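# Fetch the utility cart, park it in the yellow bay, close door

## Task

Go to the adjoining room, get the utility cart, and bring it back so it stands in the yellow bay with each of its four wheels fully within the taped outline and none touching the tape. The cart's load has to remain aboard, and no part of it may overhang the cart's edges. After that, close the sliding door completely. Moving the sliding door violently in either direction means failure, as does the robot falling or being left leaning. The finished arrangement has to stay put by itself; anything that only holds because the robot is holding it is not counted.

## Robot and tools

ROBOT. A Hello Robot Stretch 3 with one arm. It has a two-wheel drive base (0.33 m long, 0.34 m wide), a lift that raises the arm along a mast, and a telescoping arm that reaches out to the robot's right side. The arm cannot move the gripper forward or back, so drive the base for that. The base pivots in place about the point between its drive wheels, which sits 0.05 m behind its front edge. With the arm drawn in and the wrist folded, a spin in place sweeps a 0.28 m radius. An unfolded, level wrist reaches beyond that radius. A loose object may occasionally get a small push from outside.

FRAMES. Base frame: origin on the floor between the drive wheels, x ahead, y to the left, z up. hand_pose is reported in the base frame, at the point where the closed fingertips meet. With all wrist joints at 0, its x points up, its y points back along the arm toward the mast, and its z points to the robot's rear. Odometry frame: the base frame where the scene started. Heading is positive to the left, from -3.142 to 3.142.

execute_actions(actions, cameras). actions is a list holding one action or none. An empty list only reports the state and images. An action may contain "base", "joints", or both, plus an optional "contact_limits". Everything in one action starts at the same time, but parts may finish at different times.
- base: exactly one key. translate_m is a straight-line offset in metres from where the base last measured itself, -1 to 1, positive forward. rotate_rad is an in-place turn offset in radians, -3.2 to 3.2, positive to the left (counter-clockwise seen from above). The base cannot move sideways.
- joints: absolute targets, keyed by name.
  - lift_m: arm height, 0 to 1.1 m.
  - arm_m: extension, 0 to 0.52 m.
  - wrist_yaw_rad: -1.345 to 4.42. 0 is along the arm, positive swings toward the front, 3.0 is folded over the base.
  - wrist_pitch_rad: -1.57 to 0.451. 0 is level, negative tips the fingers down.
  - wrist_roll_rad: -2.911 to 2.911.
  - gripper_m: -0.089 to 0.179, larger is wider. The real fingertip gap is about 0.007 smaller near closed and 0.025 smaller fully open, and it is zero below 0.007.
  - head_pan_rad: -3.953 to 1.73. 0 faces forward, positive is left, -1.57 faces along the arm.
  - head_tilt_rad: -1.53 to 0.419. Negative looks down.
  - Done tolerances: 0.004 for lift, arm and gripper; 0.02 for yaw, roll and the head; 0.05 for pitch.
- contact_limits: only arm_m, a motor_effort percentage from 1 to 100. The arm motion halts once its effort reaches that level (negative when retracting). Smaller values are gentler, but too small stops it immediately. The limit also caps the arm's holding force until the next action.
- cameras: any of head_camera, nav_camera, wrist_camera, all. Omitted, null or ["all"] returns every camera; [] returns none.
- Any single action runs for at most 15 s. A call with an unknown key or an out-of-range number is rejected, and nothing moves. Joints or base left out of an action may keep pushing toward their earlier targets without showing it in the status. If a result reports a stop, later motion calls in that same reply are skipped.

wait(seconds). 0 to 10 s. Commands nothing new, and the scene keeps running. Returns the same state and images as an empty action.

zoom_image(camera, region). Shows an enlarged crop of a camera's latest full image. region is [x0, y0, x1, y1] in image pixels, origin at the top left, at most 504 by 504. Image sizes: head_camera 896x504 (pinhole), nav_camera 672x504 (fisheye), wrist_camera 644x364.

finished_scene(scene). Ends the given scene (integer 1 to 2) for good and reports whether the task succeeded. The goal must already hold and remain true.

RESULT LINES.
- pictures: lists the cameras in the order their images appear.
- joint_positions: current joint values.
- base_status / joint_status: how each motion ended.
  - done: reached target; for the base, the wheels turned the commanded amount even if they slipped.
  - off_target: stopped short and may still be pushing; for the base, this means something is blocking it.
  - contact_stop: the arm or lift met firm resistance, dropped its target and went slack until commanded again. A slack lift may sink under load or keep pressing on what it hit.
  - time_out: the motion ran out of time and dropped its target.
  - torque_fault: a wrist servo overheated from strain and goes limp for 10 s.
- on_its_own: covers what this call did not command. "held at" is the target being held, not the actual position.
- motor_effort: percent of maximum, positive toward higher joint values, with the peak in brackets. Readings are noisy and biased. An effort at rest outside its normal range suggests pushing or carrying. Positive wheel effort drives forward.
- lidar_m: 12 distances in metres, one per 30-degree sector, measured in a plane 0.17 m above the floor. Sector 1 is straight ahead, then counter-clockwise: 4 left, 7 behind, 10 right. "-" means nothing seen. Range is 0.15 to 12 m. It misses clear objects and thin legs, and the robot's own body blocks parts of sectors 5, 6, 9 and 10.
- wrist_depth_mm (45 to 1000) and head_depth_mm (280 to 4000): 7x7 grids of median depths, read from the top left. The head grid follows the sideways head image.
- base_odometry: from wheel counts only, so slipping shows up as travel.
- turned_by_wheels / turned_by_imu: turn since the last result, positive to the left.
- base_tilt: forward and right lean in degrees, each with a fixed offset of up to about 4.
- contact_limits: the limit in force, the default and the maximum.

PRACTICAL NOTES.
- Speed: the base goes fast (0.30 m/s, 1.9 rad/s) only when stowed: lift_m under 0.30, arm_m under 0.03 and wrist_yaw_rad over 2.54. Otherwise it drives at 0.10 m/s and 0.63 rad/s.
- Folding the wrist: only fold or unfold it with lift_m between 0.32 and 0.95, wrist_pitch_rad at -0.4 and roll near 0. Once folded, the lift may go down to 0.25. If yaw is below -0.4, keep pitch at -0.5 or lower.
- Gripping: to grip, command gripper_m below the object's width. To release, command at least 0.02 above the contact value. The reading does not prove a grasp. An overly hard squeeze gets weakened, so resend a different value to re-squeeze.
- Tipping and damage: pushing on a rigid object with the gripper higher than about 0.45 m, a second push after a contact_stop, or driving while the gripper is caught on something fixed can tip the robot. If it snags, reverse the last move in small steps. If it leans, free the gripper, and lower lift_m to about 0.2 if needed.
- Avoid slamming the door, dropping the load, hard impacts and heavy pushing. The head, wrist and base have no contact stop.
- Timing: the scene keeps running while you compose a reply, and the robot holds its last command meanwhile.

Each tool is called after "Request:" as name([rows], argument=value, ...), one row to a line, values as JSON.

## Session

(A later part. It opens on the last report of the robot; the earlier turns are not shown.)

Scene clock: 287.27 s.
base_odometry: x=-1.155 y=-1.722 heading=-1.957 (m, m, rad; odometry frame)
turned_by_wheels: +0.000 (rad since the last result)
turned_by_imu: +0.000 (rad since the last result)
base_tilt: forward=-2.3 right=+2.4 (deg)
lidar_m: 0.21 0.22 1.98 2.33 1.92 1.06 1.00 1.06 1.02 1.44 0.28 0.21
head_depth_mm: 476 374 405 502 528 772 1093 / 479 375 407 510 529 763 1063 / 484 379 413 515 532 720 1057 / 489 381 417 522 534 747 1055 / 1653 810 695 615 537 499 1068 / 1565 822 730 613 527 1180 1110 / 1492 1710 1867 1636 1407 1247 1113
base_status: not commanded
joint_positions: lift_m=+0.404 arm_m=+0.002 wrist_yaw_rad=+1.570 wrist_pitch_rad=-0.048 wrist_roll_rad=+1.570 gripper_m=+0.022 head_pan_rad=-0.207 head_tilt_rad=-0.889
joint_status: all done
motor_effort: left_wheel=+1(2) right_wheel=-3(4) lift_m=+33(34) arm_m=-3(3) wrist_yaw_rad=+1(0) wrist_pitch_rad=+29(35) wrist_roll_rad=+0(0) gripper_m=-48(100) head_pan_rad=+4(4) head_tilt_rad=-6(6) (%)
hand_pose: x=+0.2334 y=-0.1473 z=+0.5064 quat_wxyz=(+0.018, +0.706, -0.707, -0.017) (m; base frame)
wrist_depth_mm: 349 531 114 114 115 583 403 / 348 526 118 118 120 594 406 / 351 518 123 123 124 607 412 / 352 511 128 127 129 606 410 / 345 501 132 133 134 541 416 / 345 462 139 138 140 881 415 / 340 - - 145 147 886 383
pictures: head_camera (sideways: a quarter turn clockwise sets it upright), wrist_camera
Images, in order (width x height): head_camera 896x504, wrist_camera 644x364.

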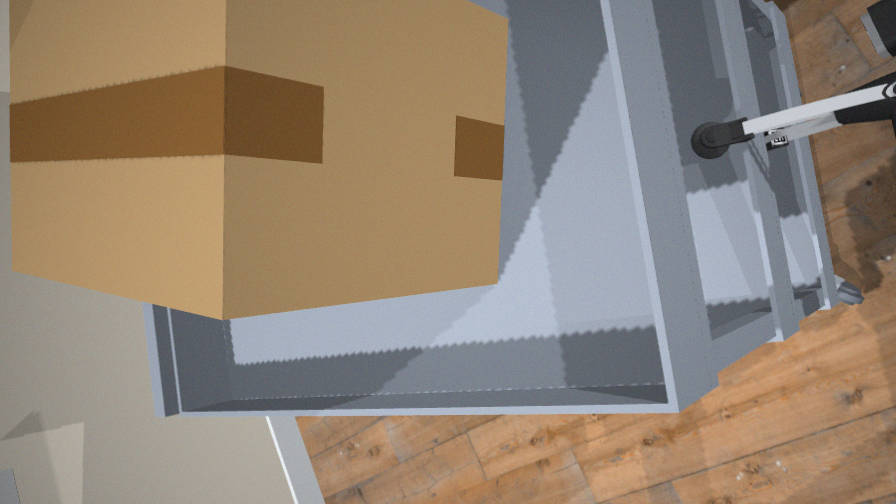

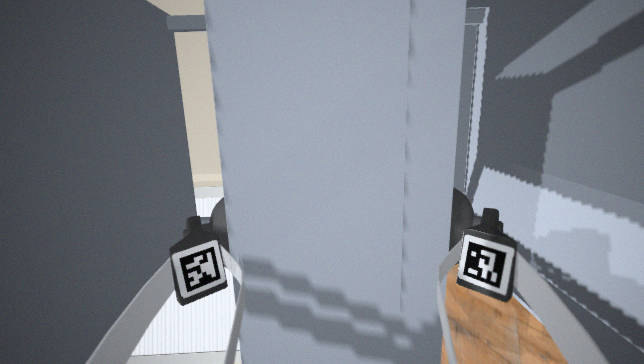

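Request:
execute_actions([
  {"base":{"rotate_rad":0.15},"joints":{"lift_m":0.397}},
], cameras=[])

Request:
execute_actions([
  {"base":{"translate_m":-0.25}},
])

Scene clock: 297.57 s.
base_odometry: x=-1.155 y=-1.722 heading=-1.808 (m, m, rad; odometry frame)
turned_by_wheels: +0.150 (rad since the last result)
turned_by_imu: +0.149 (rad since the last result)
base_tilt: forward=-2.4 right=+2.3 (deg)
lidar_m: 0.23 1.75 2.16 2.33 1.51 1.01 1.09 1.02 1.11 1.45 0.27 0.23
head_depth_mm: 476 374 409 499 527 744 1017 / 480 383 425 523 530 761 1058 / 526 391 441 548 533 765 1072 / 1642 809 692 592 534 771 1070 / 1585 1728 728 605 536 708 1108 / 1530 1740 1914 1620 1354 1236 1110 / 1480 1684 1857 1618 1418 1249 1110
base_status: done
joint_positions: lift_m=+0.398 arm_m=+0.002 wrist_yaw_rad=+1.539 wrist_pitch_rad=-0.030 wrist_roll_rad=+1.566 gripper_m=+0.062 head_pan_rad=-0.207 head_tilt_rad=-0.889
joint_status: all done
on_its_own: gripper_m is held at +0.061, not at your +0.020, by its stall guard, which is not easing now; wrist_yaw_rad is at rest, and its effort (+40) is outside its rest range (-12 to +12)
motor_effort: left_wheel=-4(7) right_wheel=+10(19) lift_m=+9(31) arm_m=-3(2) wrist_yaw_rad=+40(56) wrist_pitch_rad=+19(31) wrist_roll_rad=+1(1) gripper_m=-24(26) head_pan_rad=+3(4) head_tilt_rad=-6(7) (%)
hand_pose: x=+0.2339 y=-0.1551 z=+0.5043 quat_wxyz=(+0.013, +0.696, -0.718, -0.009) (m; base frame)
wrist_depth_mm: 351 512 100 100 101 537 410 / 352 513 106 106 107 568 409 / 349 507 112 113 114 615 415 / 346 501 122 121 122 614 412 / 345 497 129 130 131 543 417 / 343 461 142 141 143 895 400 / 340 - - 153 157 904 364
pictures: none
No camera images: the call's "cameras" was empty. Leave "cameras" out to get every camera's image.

Scene clock: 301.23 s.
base_odometry: x=-1.096 y=-1.479 heading=-1.808 (m, m, rad; odometry frame)
turned_by_wheels: +0.000 (rad since the last result)
turned_by_imu: +0.002 (rad since the last result)
base_tilt: forward=-2.3 right=+2.4 (deg)
lidar_m: 0.18 2.00 2.47 2.28 1.10 0.77 0.85 0.90 0.83 1.48 0.30 0.20
head_depth_mm: 477 378 424 535 528 799 1093 / 479 375 418 525 529 770 1080 / 482 378 411 515 531 699 1058 / 488 380 405 505 533 496 990 / 537 422 693 605 536 482 1089 / 1758 806 734 620 572 1221 1113 / 1681 1812 1827 1628 1409 1246 1112
base_status: done
joint_positions: lift_m=+0.398 arm_m=+0.002 wrist_yaw_rad=+1.473 wrist_pitch_rad=-0.039 wrist_roll_rad=+1.577 gripper_m=+0.062 head_pan_rad=-0.207 head_tilt_rad=-0.889
joint_status: not commanded
on_its_own: wrist_yaw_rad is held at +1.472, not at your +1.570, by its stall guard, which is not easing now; gripper_m is held at +0.061, not at your +0.020, by its stall guard, which is not easing now
motor_effort: left_wheel=-2(9) right_wheel=-1(22) lift_m=+11(11) arm_m=-2(2) wrist_yaw_rad=-1(45) wrist_pitch_rad=+24(24) wrist_roll_rad=-3(3) gripper_m=-24(25) head_pan_rad=+3(5) head_tilt_rad=-6(7) (%)
hand_pose: x=+0.2325 y=-0.1720 z=+0.5020 quat_wxyz=(+0.011, +0.671, -0.741, -0.016) (m; base frame)
wrist_depth_mm: 351 - 145 146 147 791 392 / 349 522 145 146 146 554 406 / 346 513 145 145 146 599 406 / 352 510 144 144 145 611 411 / 347 503 143 143 145 542 413 / 345 465 142 143 144 618 419 / 344 578 142 143 143 590 399
pictures: head_camera (sideways: a quarter turn clockwise sets it upright), nav_camera (sideways: a quarter turn counterclockwise sets it upright), wrist_camera
Images, in order (width x height): head_camera 896x504, nav_camera 672x504, wrist_camera 644x364.

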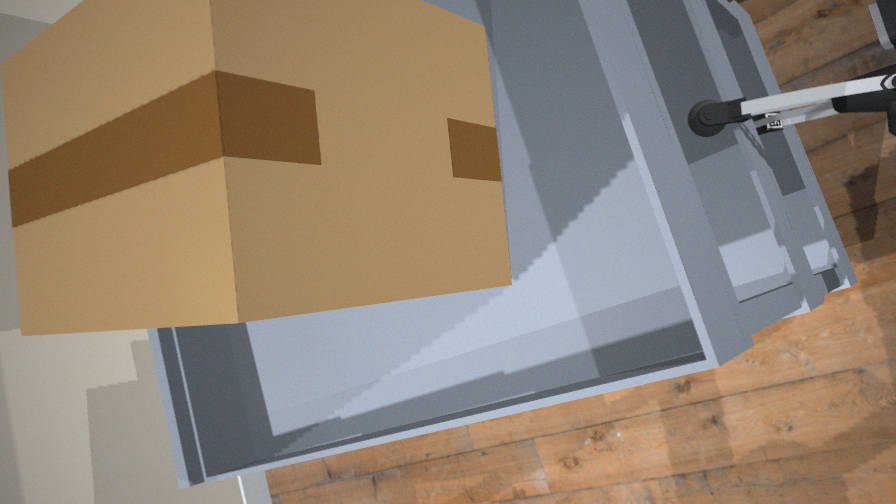

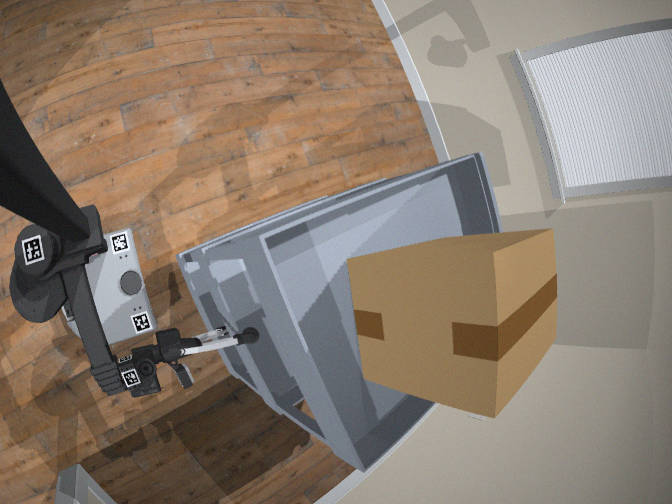

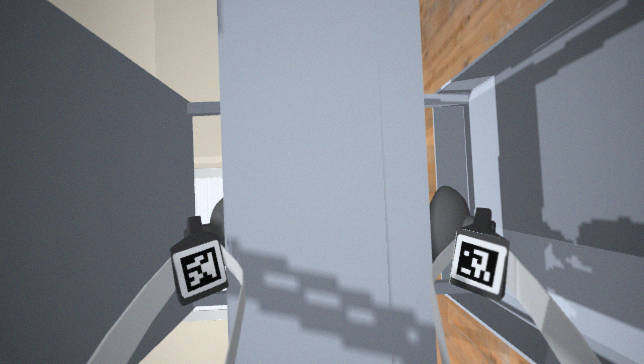

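Request:
execute_actions([
  {"base":{"rotate_rad":0.14},"joints":{"wrist_yaw_rad":1.5,"head_pan_rad":-3.14,"head_tilt_rad":-0.7}},
], cameras=["head_camera","nav_camera"])

Scene clock: 310.57 s.
base_odometry: x=-1.096 y=-1.479 heading=-1.668 (m, m, rad; odometry frame)
turned_by_wheels: +0.140 (rad since the last result)
turned_by_imu: +0.137 (rad since the last result)
base_tilt: forward=-2.4 right=+2.4 (deg)
lidar_m: 0.21 2.05 2.38 2.28 0.93 0.77 2.79 0.83 0.90 1.48 0.28 0.21
head_depth_mm: 2347 2635 2405 1054 1193 1296 1149 / 2378 2647 2426 1909 1563 1325 1172 / 2364 2644 2424 1911 1561 1330 1177 / 2348 2654 2467 1923 1591 1332 1158 / 2394 2677 2500 1914 1587 1341 1156 / 2353 2671 2512 1946 1588 1340 1163 / 2336 2674 2509 1955 1586 1322 1166
base_status: done
joint_positions: lift_m=+0.398 arm_m=+0.002 wrist_yaw_rad=+1.437 wrist_pitch_rad=-0.031 wrist_roll_rad=+1.561 gripper_m=+0.062 head_pan_rad=-3.133 head_tilt_rad=-0.705
joint_status: wrist_yaw_rad off_target (ended at +1.437, target +1.500); the others done
on_its_own: wrist_yaw_rad is held at +1.437, not at your +1.500, by its stall guard, which is not easing now; gripper_m is held at +0.061, not at your +0.020, by its stall guard, which is not easing now
motor_effort: left_wheel=-1(8) right_wheel=+8(24) lift_m=+11(11) arm_m=-3(2) wrist_yaw_rad=+0(76) wrist_pitch_rad=+19(24) wrist_roll_rad=+3(3) gripper_m=-22(23) head_pan_rad=-3(49) head_tilt_rad=+2(24) (%)
hand_pose: x=+0.2317 y=-0.1810 z=+0.5041 quat_wxyz=(+0.015, +0.658, -0.753, -0.008) (m; base frame)
wrist_depth_mm: 353 553 125 125 126 562 407 / 352 510 127 127 128 609 412 / 348 505 130 130 131 611 412 / 347 506 132 132 133 616 413 / 345 501 134 135 135 562 415 / 345 433 137 138 138 543 416 / 343 - - 141 142 891 401
pictures: head_camera (sideways: a quarter turn clockwise sets it upright), nav_camera (sideways: a quarter turn counterclockwise sets it upright)
Images, in order (width x height): head_camera 896x504, nav_camera 672x504.

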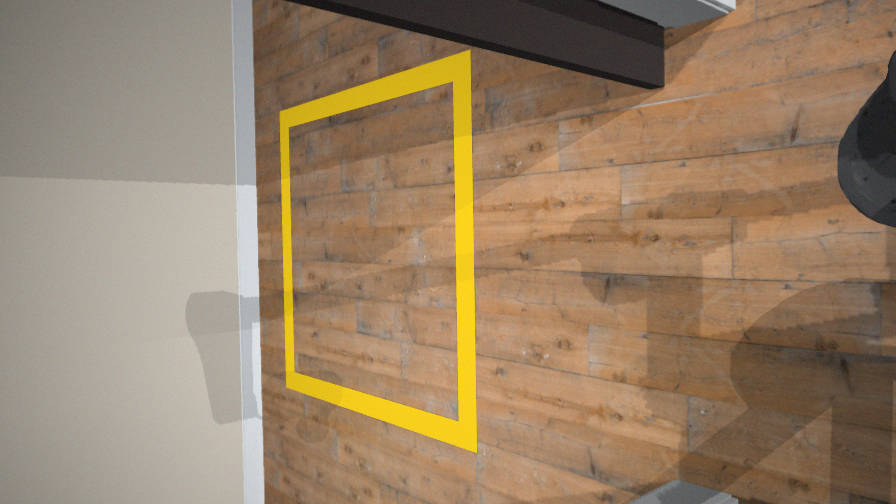

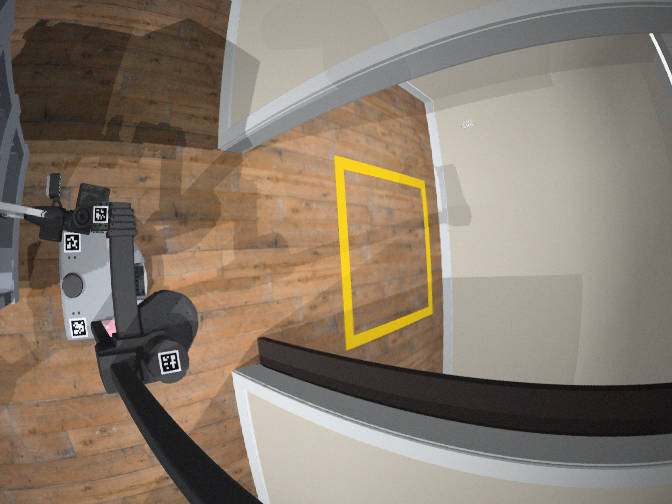

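Request:
execute_actions([
  {"base":{"translate_m":-0.6},"joints":{"head_pan_rad":-0.6,"head_tilt_rad":-1.0}},
], cameras=["head_camera","nav_camera"])

Scene clock: 330.00 s.
base_odometry: x=-1.038 y=-0.882 heading=-1.668 (m, m, rad; odometry frame)
turned_by_wheels: +0.000 (rad since the last result)
turned_by_imu: +0.002 (rad since the last result)
base_tilt: forward=-2.3 right=+2.4 (deg)
lidar_m: 0.15 3.23 2.37 0.43 0.44 2.29 2.19 2.15 0.56 0.54 1.54 0.17
head_depth_mm: 1686 1858 1664 1472 1310 1184 - / 1898 1951 1693 1468 1319 1204 - / 2143 1955 609 795 1265 1211 - / 2294 1966 624 568 537 1004 1088 / 2361 1987 627 562 509 475 720 / 2375 382 435 517 510 459 424 / 2307 343 382 444 499 462 431
base_status: done
joint_positions: lift_m=+0.398 arm_m=+0.002 wrist_yaw_rad=+1.694 wrist_pitch_rad=-0.039 wrist_roll_rad=+1.582 gripper_m=+0.062 head_pan_rad=-0.607 head_tilt_rad=-0.988
joint_status: all done
on_its_own: wrist_yaw_rad is held at +1.692, not at your +1.500, by its stall guard, which is not easing now; gripper_m is held at +0.061, not at your +0.020, by its stall guard, which is not easing now
motor_effort: left_wheel=-1(6) right_wheel=-2(23) lift_m=+11(11) arm_m=+1(2) wrist_yaw_rad=-2(70) wrist_pitch_rad=+24(24) wrist_roll_rad=-5(5) gripper_m=-24(23) head_pan_rad=+4(50) head_tilt_rad=-7(34) (%)
hand_pose: x=+0.2318 y=-0.1153 z=+0.5020 quat_wxyz=(+0.011, +0.749, -0.662, -0.017) (m; base frame)
wrist_depth_mm: - - 167 166 - 834 368 / 351 - 161 160 - 552 404 / 347 513 156 155 157 594 407 / 351 510 151 149 151 606 413 / 348 498 144 145 145 545 415 / 345 457 140 141 141 622 417 / 341 547 137 136 136 635 401
pictures: head_camera (sideways: a quarter turn clockwise sets it upright), nav_camera (sideways: a quarter turn counterclockwise sets it upright)
Images, in order (width x height): head_camera 896x504, nav_camera 672x504.

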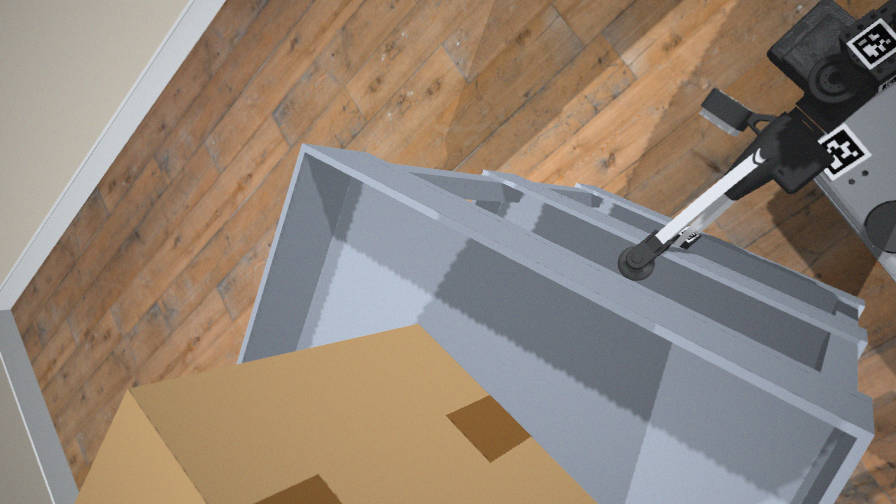

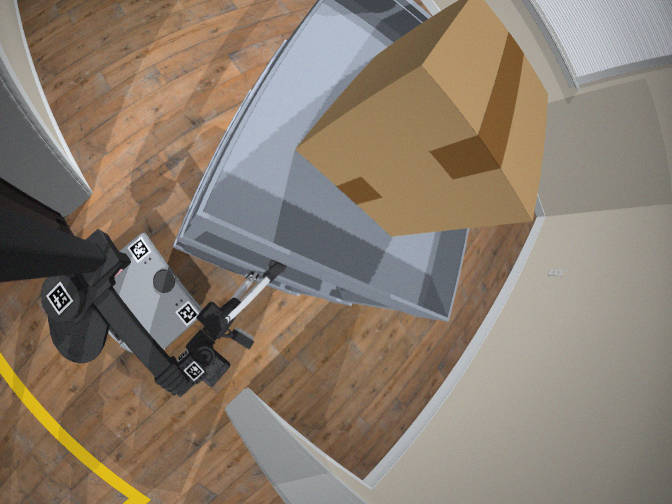

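Request:
execute_actions([
  {"base":{"translate_m":0.25},"joints":{"wrist_yaw_rad":1.65}},
], cameras=["head_camera","nav_camera"])

Scene clock: 373.87 s.
base_odometry: x=-1.062 y=-1.130 heading=-1.667 (m, m, rad; odometry frame)
turned_by_wheels: +0.001 (rad since the last result)
turned_by_imu: +0.001 (rad since the last result)
base_tilt: forward=-2.4 right=+2.4 (deg)
lidar_m: - 0.16 2.38 1.23 0.53 0.53 2.44 2.15 0.61 1.10 1.54 0.15
head_depth_mm: 1702 1840 1673 1465 1314 1185 1106 / 1898 1930 1675 1473 1312 1210 - / 2113 1959 1655 1480 1326 1207 - / 2295 1963 622 568 514 477 652 / 2343 1977 625 572 509 458 423 / 2251 2004 457 509 511 460 429 / 2159 345 371 408 456 461 431
base_status: translate_m off_target (by the wheels' count: +0.2498 of +0.2500)
joint_positions: lift_m=+0.398 arm_m=+0.002 wrist_yaw_rad=+1.613 wrist_pitch_rad=-0.031 wrist_roll_rad=+1.568 gripper_m=+0.062 head_pan_rad=-0.607 head_tilt_rad=-0.988
joint_status: wrist_yaw_rad off_target (ended at +1.613, target +1.650)
on_its_own: wrist_yaw_rad is held at +1.607, not at your +1.650, by its stall guard, which is not easing now; gripper_m is held at +0.061, not at your +0.020, by its stall guard, which is not easing now; left_wheel is at rest, and its effort (+25) is outside its rest range (-18 to +18)
motor_effort: left_wheel=+25(29) right_wheel=+0(29) lift_m=+11(11) arm_m=-3(4) wrist_yaw_rad=-8(77) wrist_pitch_rad=+19(24) wrist_roll_rad=+1(12) gripper_m=-26(25) head_pan_rad=+4(4) head_tilt_rad=-7(7) (%)
hand_pose: x=+0.2338 y=-0.1363 z=+0.5039 quat_wxyz=(+0.013, +0.722, -0.692, -0.010) (m; base frame)
wrist_depth_mm: 271 274 271 237 276 288 290 / 367 - - 205 - 861 370 / 349 - - 180 - 874 412 / 346 499 - 161 165 558 414 / 347 492 146 146 146 553 420 / 345 445 133 133 133 632 420 / 340 547 126 122 122 635 403
pictures: head_camera (sideways: a quarter turn clockwise sets it upright), nav_camera (sideways: a quarter turn counterclockwise sets it upright)
Images, in order (width x height): head_camera 896x504, nav_camera 672x504.

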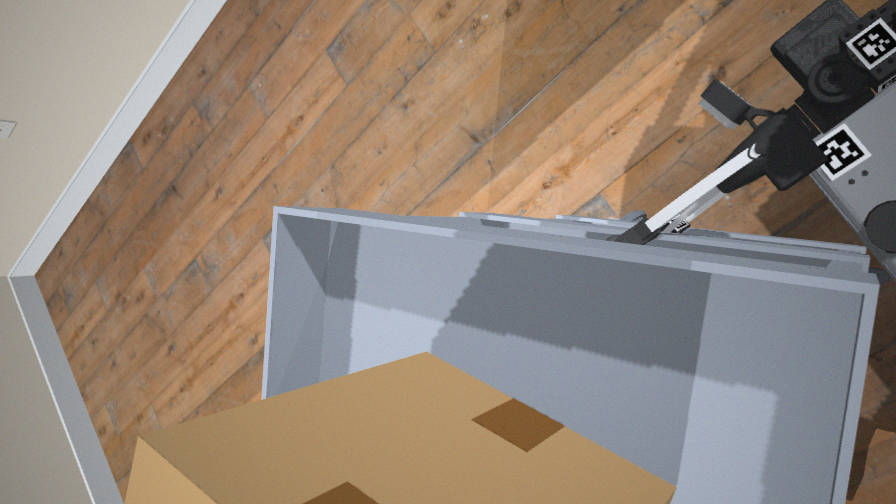

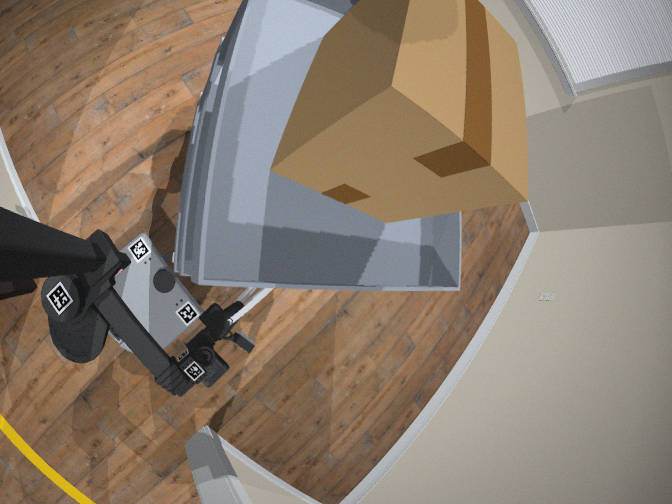

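Request:
execute_actions([
  {"joints":{"gripper_m":0.17,"wrist_yaw_rad":1.6}},
], cameras=[])

Request:
execute_actions([
  {"base":{"translate_m":-0.3},"joints":{"head_pan_rad":-0.2,"head_tilt_rad":-0.95}},
])

Scene clock: 384.63 s.
base_odometry: x=-1.062 y=-1.131 heading=-1.668 (m, m, rad; odometry frame)
turned_by_wheels: -0.001 (rad since the last result)
turned_by_imu: -0.001 (rad since the last result)
base_tilt: forward=-2.3 right=+2.4 (deg)
lidar_m: - 0.15 0.59 1.24 0.53 0.54 2.44 2.15 0.61 1.09 1.54 0.16
head_depth_mm: 1682 1862 1669 1476 1320 1183 - / 1886 1947 1674 1475 1328 1205 - / 2131 1979 1693 1485 1324 1210 - / 2299 1962 623 568 511 478 656 / 2305 1990 626 572 509 458 422 / 2229 1996 462 512 510 460 430 / 2146 348 373 411 457 460 436
base_status: not commanded
joint_positions: lift_m=+0.398 arm_m=+0.002 wrist_yaw_rad=+1.602 wrist_pitch_rad=-0.022 wrist_roll_rad=+1.570 gripper_m=+0.170 head_pan_rad=-0.607 head_tilt_rad=-0.988
joint_status: all done
motor_effort: left_wheel=+0(24) right_wheel=+2(5) lift_m=+11(11) arm_m=-2(3) wrist_yaw_rad=-3(16) wrist_pitch_rad=+13(19) wrist_roll_rad=+0(1) gripper_m=+1(100) head_pan_rad=+5(4) head_tilt_rad=-7(7) (%)
hand_pose: x=+0.2342 y=-0.1390 z=+0.5063 quat_wxyz=(+0.009, +0.718, -0.696, -0.007) (m; base frame)
wrist_depth_mm: 282 280 279 248 275 285 287 / 345 - - 213 - 881 367 / 343 - - 186 - 903 404 / 343 489 - 165 168 571 419 / 340 575 - 149 151 676 406 / 321 588 667 135 135 683 386 / 355 479 129 124 123 646 448
pictures: none
No camera images: the call's "cameras" was empty. Leave "cameras" out to get every camera's image.

Scene clock: 388.70 s.
base_odometry: x=-1.033 y=-0.832 heading=-1.668 (m, m, rad; odometry frame)
turned_by_wheels: +0.000 (rad since the last result)
turned_by_imu: +0.001 (rad since the last result)
base_tilt: forward=-2.3 right=+2.4 (deg)
lidar_m: 0.35 0.47 2.37 0.43 0.44 2.22 2.14 2.15 1.56 0.54 1.54 0.52
head_depth_mm: 2439 2053 1730 1503 1338 1196 1087 / 2430 1912 1712 1514 1341 1201 1115 / 2390 774 921 1026 1319 1208 1097 / 2280 737 675 947 1115 1193 1095 / 543 626 669 577 876 1193 1100 / 495 562 641 625 1159 1218 1107 / 462 540 669 947 1300 1223 1102
base_status: done
joint_positions: lift_m=+0.398 arm_m=+0.002 wrist_yaw_rad=+1.602 wrist_pitch_rad=-0.021 wrist_roll_rad=+1.570 gripper_m=+0.170 head_pan_rad=-0.207 head_tilt_rad=-0.951
joint_status: all done
motor_effort: left_wheel=+0(4) right_wheel=+0(3) lift_m=+11(11) arm_m=-2(3) wrist_yaw_rad=-3(3) wrist_pitch_rad=+13(13) wrist_roll_rad=+0(0) gripper_m=+1(0) head_pan_rad=+4(37) head_tilt_rad=+1(9) (%)
hand_pose: x=+0.2342 y=-0.1390 z=+0.5064 quat_wxyz=(+0.009, +0.718, -0.696, -0.007) (m; base frame)
wrist_depth_mm: - - - - - 825 588 / - 544 - 542 - 550 545 / - 493 - 472 - 619 526 / 417 491 - 410 - 626 406 / 372 572 963 366 - 744 366 / 344 542 850 333 892 466 335 / 363 416 732 372 - 605 501
pictures: head_camera (sideways: a quarter turn clockwise sets it upright), nav_camera (sideways: a quarter turn counterclockwise sets it upright), wrist_camera
Images, in order (width x height): head_camera 896x504, nav_camera 672x504, wrist_camera 644x364.

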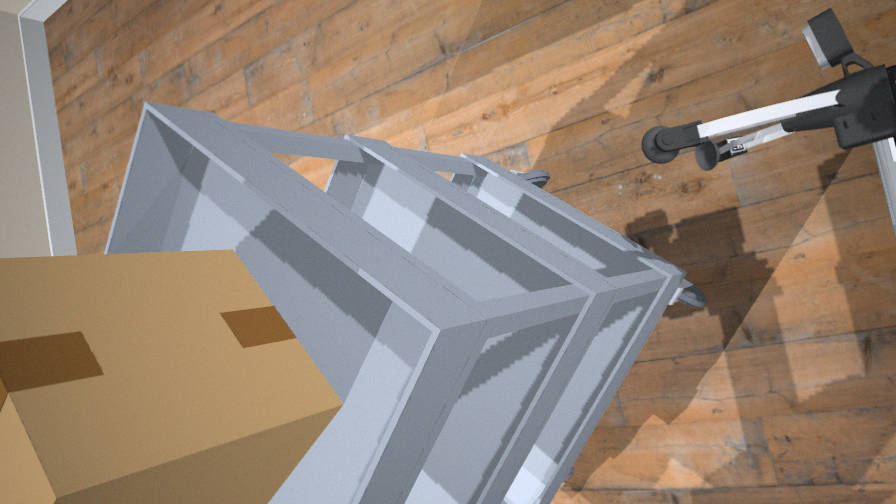

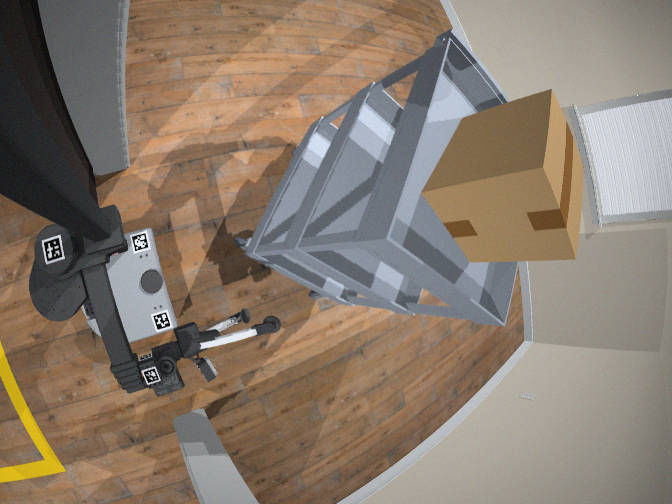

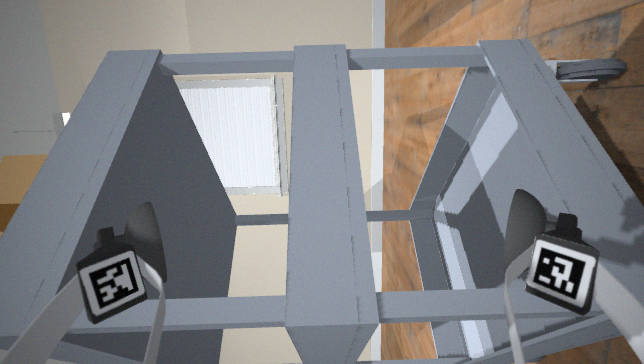

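Request:
execute_actions([
  {"base":{"rotate_rad":0.45},"joints":{"wrist_roll_rad":0.0,"wrist_yaw_rad":1.57,"gripper_m":0.13}},
], cameras=[])

Request:
execute_actions([
  {"base":{"translate_m":0.06},"joints":{"arm_m":0.35,"head_pan_rad":-0.9,"head_tilt_rad":-0.9}},
])

Scene clock: 438.20 s.
base_odometry: x=-1.033 y=-0.832 heading=-1.218 (m, m, rad; odometry frame)
turned_by_wheels: +0.450 (rad since the last result)
turned_by_imu: +0.452 (rad since the last result)
base_tilt: forward=-2.4 right=+2.3 (deg)
lidar_m: 0.43 2.43 0.43 0.33 2.29 2.14 2.17 1.59 0.54 1.52 0.62 0.35
head_depth_mm: 491 598 663 908 1224 1199 1080 / 472 567 652 591 891 1206 1134 / 506 590 655 605 867 1162 1093 / 652 757 669 972 1261 1208 1097 / 885 802 1069 1310 1359 1217 1101 / 860 826 1707 1544 1366 1223 1103 / 2530 2066 1780 1552 1363 1218 1103
base_status: done
joint_positions: lift_m=+0.398 arm_m=+0.002 wrist_yaw_rad=+1.572 wrist_pitch_rad=-0.021 wrist_roll_rad=+0.004 gripper_m=+0.130 head_pan_rad=-0.207 head_tilt_rad=-0.951
joint_status: all done
motor_effort: left_wheel=-2(4) right_wheel=+1(4) lift_m=+11(11) arm_m=-1(1) wrist_yaw_rad=-2(1) wrist_pitch_rad=+13(13) wrist_roll_rad=-2(1) gripper_m=+1(98) head_pan_rad=+4(5) head_tilt_rad=+1(1) (%)
hand_pose: x=+0.2343 y=-0.1469 z=+0.5067 quat_wxyz=(+0.504, +0.507, -0.495, +0.494) (m; base frame)
wrist_depth_mm: - - - 829 - - - / - - - 246 - - - / - - 817 249 274 308 355 / - - - 259 275 318 391 / - - - 279 826 - - / - - 952 670 724 651 897 / 851 812 803 511 575 568 562
pictures: none
No camera images: the call's "cameras" was empty. Leave "cameras" out to get every camera's image.

Scene clock: 441.97 s.
base_odometry: x=-1.013 y=-0.888 heading=-1.218 (m, m, rad; odometry frame)
turned_by_wheels: +0.000 (rad since the last result)
turned_by_imu: +0.000 (rad since the last result)
base_tilt: forward=-2.3 right=+2.4 (deg)
lidar_m: 0.39 2.41 0.40 0.34 2.35 2.19 2.24 1.62 0.57 1.54 0.47 0.30
head_depth_mm: 1953 2063 1833 1578 1346 1212 1094 / 2231 2207 1837 1581 1376 1213 1097 / 2558 2242 1851 1571 1373 1223 1109 / 2550 2230 736 984 1199 1205 1104 / 2421 801 717 599 834 991 1103 / 2204 590 662 614 565 1083 1111 / 500 515 569 604 841 1133 1114
base_status: done
joint_positions: lift_m=+0.398 arm_m=+0.350 wrist_yaw_rad=+1.570 wrist_pitch_rad=-0.021 wrist_roll_rad=+0.003 gripper_m=+0.130 head_pan_rad=-0.893 head_tilt_rad=-0.902
joint_status: all done
motor_effort: left_wheel=-1(3) right_wheel=+2(5) lift_m=+11(11) arm_m=+4(5) wrist_yaw_rad=-1(2) wrist_pitch_rad=+13(13) wrist_roll_rad=-2(2) gripper_m=+0(0) head_pan_rad=-4(47) head_tilt_rad=+1(12) (%)
hand_pose: x=+0.2343 y=-0.4949 z=+0.5067 quat_wxyz=(+0.505, +0.506, -0.495, +0.494) (m; base frame)
wrist_depth_mm: - - - - - - - / - - - - - - - / 634 755 299 329 - - - / 248 268 299 330 - - - / 256 274 924 - - - - / - - 746 717 985 900 960 / 620 593 596 558 787 779 763
pictures: head_camera (sideways: a quarter turn clockwise sets it upright), nav_camera (sideways: a quarter turn counterclockwise sets it upright), wrist_camera
Images, in order (width x height): head_camera 896x504, nav_camera 672x504, wrist_camera 644x364.

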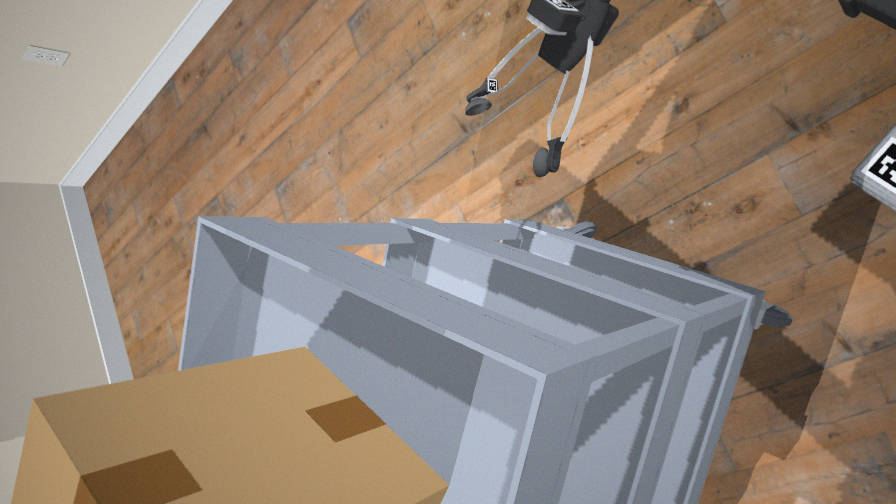

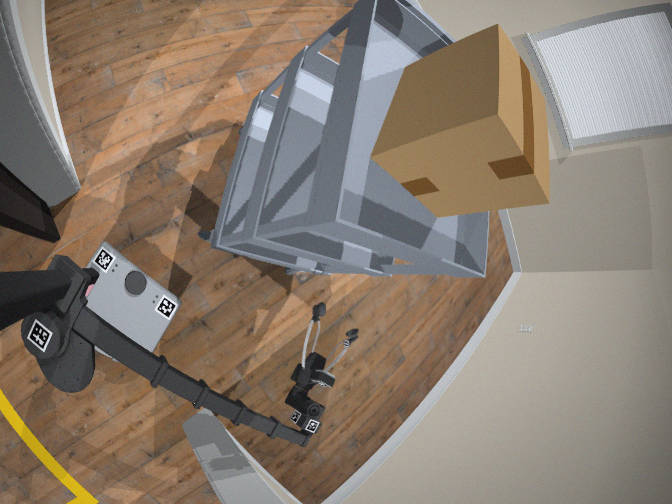

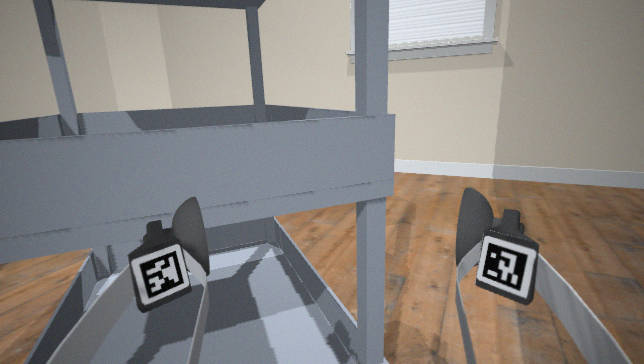

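Request:
execute_actions([
  {"joints":{"arm_m":0.39,"lift_m":0.28}},
], cameras=["wrist_camera"])

Request:
execute_actions([
  {"base":{"translate_m":0.12}},
], cameras=["wrist_camera","head_camera"])

Scene clock: 447.60 s.
base_odometry: x=-1.013 y=-0.888 heading=-1.218 (m, m, rad; odometry frame)
turned_by_wheels: +0.000 (rad since the last result)
turned_by_imu: +0.001 (rad since the last result)
base_tilt: forward=-2.3 right=+2.4 (deg)
lidar_m: 0.39 2.40 0.41 0.34 2.34 2.20 2.23 1.62 0.57 1.54 0.47 0.30
head_depth_mm: 1956 2082 1850 1565 1401 1217 1105 / 2237 2213 1829 1569 1376 1220 1092 / 2563 2252 1849 1579 1382 1228 1118 / 2510 2207 731 984 1205 1204 1104 / 2415 800 716 600 837 986 1102 / 2194 588 662 616 565 1087 1109 / 499 514 569 605 840 1132 1106
base_status: not commanded
joint_positions: lift_m=+0.281 arm_m=+0.390 wrist_yaw_rad=+1.570 wrist_pitch_rad=-0.021 wrist_roll_rad=+0.003 gripper_m=+0.130 head_pan_rad=-0.893 head_tilt_rad=-0.902
joint_status: all done
motor_effort: left_wheel=-1(1) right_wheel=+2(1) lift_m=+8(8) arm_m=+4(5) wrist_yaw_rad=+0(0) wrist_pitch_rad=+13(13) wrist_roll_rad=-1(2) gripper_m=+0(0) head_pan_rad=-3(3) head_tilt_rad=+1(2) (%)
hand_pose: x=+0.2343 y=-0.5349 z=+0.3900 quat_wxyz=(+0.505, +0.506, -0.495, +0.494) (m; base frame)
wrist_depth_mm: 239 258 281 311 - - - / 247 268 294 327 - - - / - - - - - - - / - - - - - - - / 724 794 745 644 - - - / 550 - 537 504 781 707 753 / 446 414 357 399 624 607 604
pictures: wrist_camera
Images, in order (width x height): wrist_camera 644x364.

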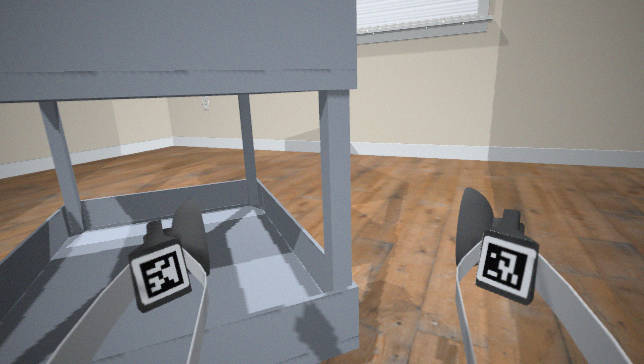

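Scene clock: 449.97 s.
base_odometry: x=-0.971 y=-1.001 heading=-1.218 (m, m, rad; odometry frame)
turned_by_wheels: +0.000 (rad since the last result)
turned_by_imu: +0.000 (rad since the last result)
base_tilt: forward=-2.3 right=+2.4 (deg)
lidar_m: 0.31 2.35 0.97 0.39 0.43 2.30 2.34 0.66 0.64 1.59 0.20 0.21
head_depth_mm: 2017 2095 1829 1571 1404 1213 1105 / 2303 2226 1793 1572 1373 1211 1096 / 2515 2232 709 645 1170 1203 1113 / 2445 2180 697 609 530 686 1068 / 480 482 555 597 532 779 1090 / 481 414 464 538 533 811 1113 / 486 386 407 533 546 997 1108
base_status: done
joint_positions: lift_m=+0.281 arm_m=+0.390 wrist_yaw_rad=+1.570 wrist_pitch_rad=-0.021 wrist_roll_rad=+0.003 gripper_m=+0.130 head_pan_rad=-0.893 head_tilt_rad=-0.902
joint_status: not commanded
motor_effort: left_wheel=-1(2) right_wheel=+1(5) lift_m=+8(8) arm_m=+4(3) wrist_yaw_rad=+0(0) wrist_pitch_rad=+13(13) wrist_roll_rad=-1(1) gripper_m=+0(0) head_pan_rad=-3(4) head_tilt_rad=+1(1) (%)
hand_pose: x=+0.2343 y=-0.5349 z=+0.3900 quat_wxyz=(+0.505, +0.506, -0.495, +0.494) (m; base frame)
wrist_depth_mm: 156 167 183 201 - - - / 160 173 190 212 - - - / - - - 241 - - - / - - - 253 - - - / 688 729 726 268 - - - / 556 - 538 388 790 707 770 / 448 430 427 386 622 613 607
pictures: head_camera (sideways: a quarter turn clockwise sets it upright), wrist_camera
Images, in order (width x height): head_camera 896x504, wrist_camera 644x364.

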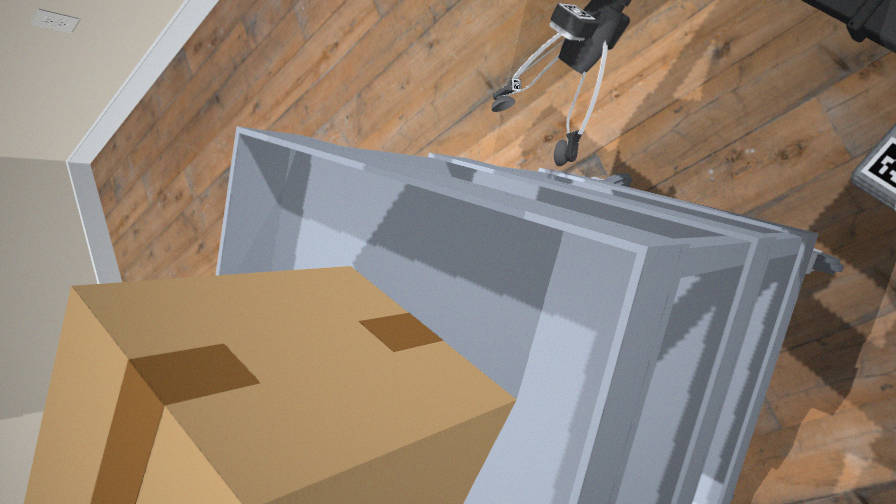

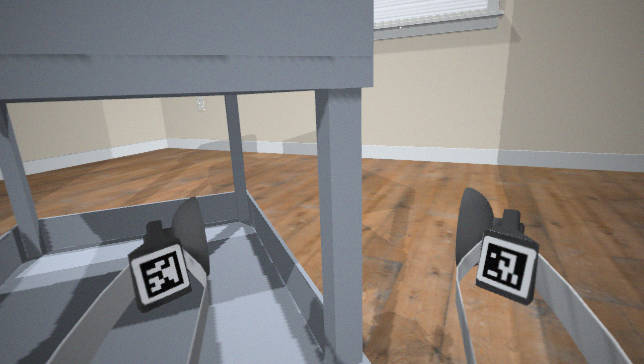

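Request:
execute_actions([
  {"base":{"translate_m":0.10}},
], cameras=["wrist_camera"])

Request:
execute_actions([
  {"joints":{"gripper_m":0.0}},
], cameras=["wrist_camera","head_camera"])

Scene clock: 454.87 s.
base_odometry: x=-0.937 y=-1.095 heading=-1.219 (m, m, rad; odometry frame)
turned_by_wheels: +0.000 (rad since the last result)
turned_by_imu: -0.001 (rad since the last result)
base_tilt: forward=-2.3 right=+2.4 (deg)
lidar_m: 0.25 2.31 1.51 0.39 0.40 2.39 2.44 0.70 0.71 1.64 0.16 0.17
head_depth_mm: 2069 2160 1780 1560 1415 1210 1108 / 2382 2213 676 604 558 1200 1097 / 2451 2095 681 608 528 470 990 / 2266 409 474 571 531 485 990 / 2147 376 382 451 523 496 1056 / 484 379 336 422 526 694 1089 / 488 382 351 488 537 788 1111
base_status: done
joint_positions: lift_m=+0.281 arm_m=+0.390 wrist_yaw_rad=+1.570 wrist_pitch_rad=-0.020 wrist_roll_rad=+0.003 gripper_m=+0.130 head_pan_rad=-0.894 head_tilt_rad=-0.900
joint_status: not commanded
motor_effort: left_wheel=+0(5) right_wheel=+5(28) lift_m=+8(8) arm_m=+4(3) wrist_yaw_rad=+0(1) wrist_pitch_rad=+13(13) wrist_roll_rad=-2(1) gripper_m=-1(1) head_pan_rad=-4(4) head_tilt_rad=+0(1) (%)
hand_pose: x=+0.2343 y=-0.5349 z=+0.3902 quat_wxyz=(+0.505, +0.506, -0.495, +0.494) (m; base frame)
wrist_depth_mm: 95 101 110 122 - - - / 98 105 115 130 - - - / - - - 149 - - - / - - - 157 - - - / 651 678 729 168 - - - / 562 - 519 179 788 715 757 / 447 426 428 191 614 615 605
pictures: wrist_camera
Images, in order (width x height): wrist_camera 644x364.

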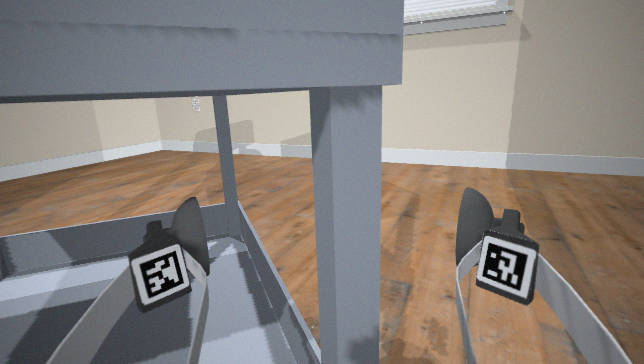

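Scene clock: 456.67 s.
base_odometry: x=-0.937 y=-1.095 heading=-1.219 (m, m, rad; odometry frame)
turned_by_wheels: +0.000 (rad since the last result)
turned_by_imu: +0.000 (rad since the last result)
base_tilt: forward=-2.3 right=+2.4 (deg)
lidar_m: 0.26 2.31 1.52 0.39 0.40 2.39 2.43 0.71 0.70 1.64 0.16 0.17
head_depth_mm: 2062 2149 1797 1572 1395 1215 1108 / 2360 2234 676 615 556 1204 1092 / 2429 2124 679 607 529 469 995 / 2263 410 474 573 531 486 992 / 2134 376 383 451 521 495 1053 / 484 379 337 423 525 694 1093 / 488 381 351 488 536 785 1114
base_status: not commanded
joint_positions: lift_m=+0.281 arm_m=+0.390 wrist_yaw_rad=+1.548 wrist_pitch_rad=-0.020 wrist_roll_rad=+0.003 gripper_m=+0.001 head_pan_rad=-0.894 head_tilt_rad=-0.900
joint_status: all done
on_its_own: wrist_yaw_rad is at rest, and its effort (+29) is outside its rest range (-12 to +12)
motor_effort: left_wheel=-3(3) right_wheel=+7(7) lift_m=+7(7) arm_m=+1(5) wrist_yaw_rad=+29(30) wrist_pitch_rad=+13(13) wrist_roll_rad=-1(2) gripper_m=-20(100) head_pan_rad=-3(3) head_tilt_rad=+0(0) (%)
hand_pose: x=+0.2343 y=-0.5409 z=+0.3902 quat_wxyz=(+0.510, +0.500, -0.501, +0.488) (m; base frame)
wrist_depth_mm: 96 102 112 125 - - - / 99 106 117 134 - - - / - - - 148 - - - / - - - 154 - - - / 654 681 724 156 - - - / 563 550 529 166 749 774 772 / 438 433 427 177 620 612 604
pictures: head_camera (sideways: a quarter turn clockwise sets it upright), wrist_camera
Images, in order (width x height): head_camera 896x504, wrist_camera 644x364.

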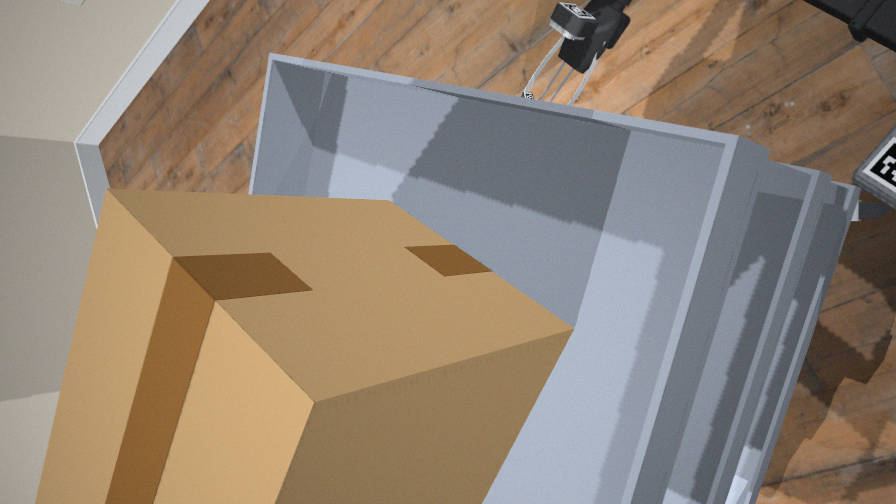

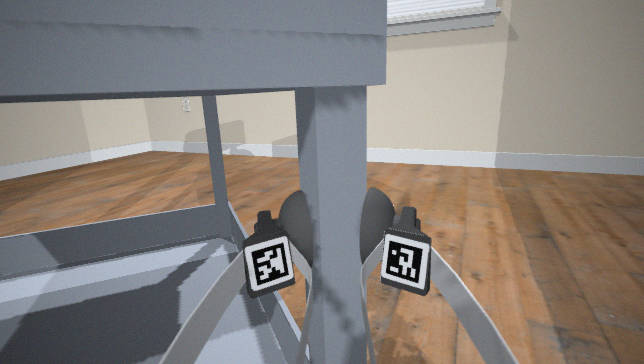

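Request:
execute_actions([
  {"base":{"translate_m":-0.2},"joints":{"wrist_yaw_rad":1.55,"head_pan_rad":-0.7,"head_tilt_rad":-0.9}},
], cameras=["head_camera","nav_camera"])

Scene clock: 463.33 s.
base_odometry: x=-1.006 y=-0.907 heading=-1.219 (m, m, rad; odometry frame)
turned_by_wheels: +0.000 (rad since the last result)
turned_by_imu: +0.002 (rad since the last result)
base_tilt: forward=-2.3 right=+2.4 (deg)
lidar_m: 0.34 2.41 0.40 0.34 0.35 2.22 2.26 1.63 0.58 1.55 0.41 0.26
head_depth_mm: 2455 2199 1832 1558 1362 1209 1096 / 2508 2216 740 1506 1380 1217 1098 / 2428 2265 711 878 1143 1206 1101 / 516 568 666 609 831 936 1087 / 480 507 592 612 542 1007 1104 / 482 456 525 601 826 1175 1113 / 486 423 549 617 909 1224 1110
base_status: done
joint_positions: lift_m=+0.281 arm_m=+0.390 wrist_yaw_rad=+1.552 wrist_pitch_rad=-0.017 wrist_roll_rad=+0.003 gripper_m=+0.000 head_pan_rad=-0.707 head_tilt_rad=-0.900
joint_status: all done
motor_effort: left_wheel=-1(9) right_wheel=+1(23) lift_m=+8(8) arm_m=+2(1) wrist_yaw_rad=-2(34) wrist_pitch_rad=+11(13) wrist_roll_rad=-2(1) gripper_m=-4(18) head_pan_rad=+4(26) head_tilt_rad=+0(0) (%)
hand_pose: x=+0.2344 y=-0.5397 z=+0.3910 quat_wxyz=(+0.509, +0.500, -0.501, +0.490) (m; base frame)
wrist_depth_mm: 217 230 251 274 - - - / 223 238 262 297 - - - / - - - - - - - / - - - - - - - / 727 773 754 - - - - / 566 561 545 512 767 774 764 / 440 432 425 356 628 620 603
pictures: head_camera (sideways: a quarter turn clockwise sets it upright), nav_camera (sideways: a quarter turn counterclockwise sets it upright)
Images, in order (width x height): head_camera 896x504, nav_camera 672x504.

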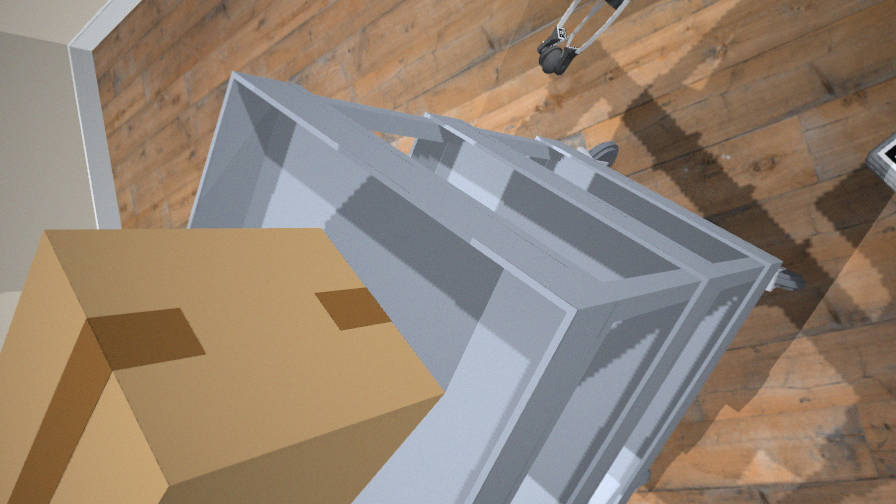

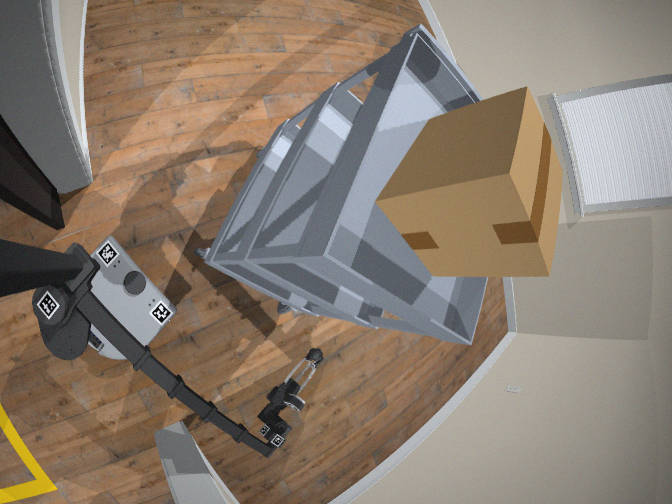

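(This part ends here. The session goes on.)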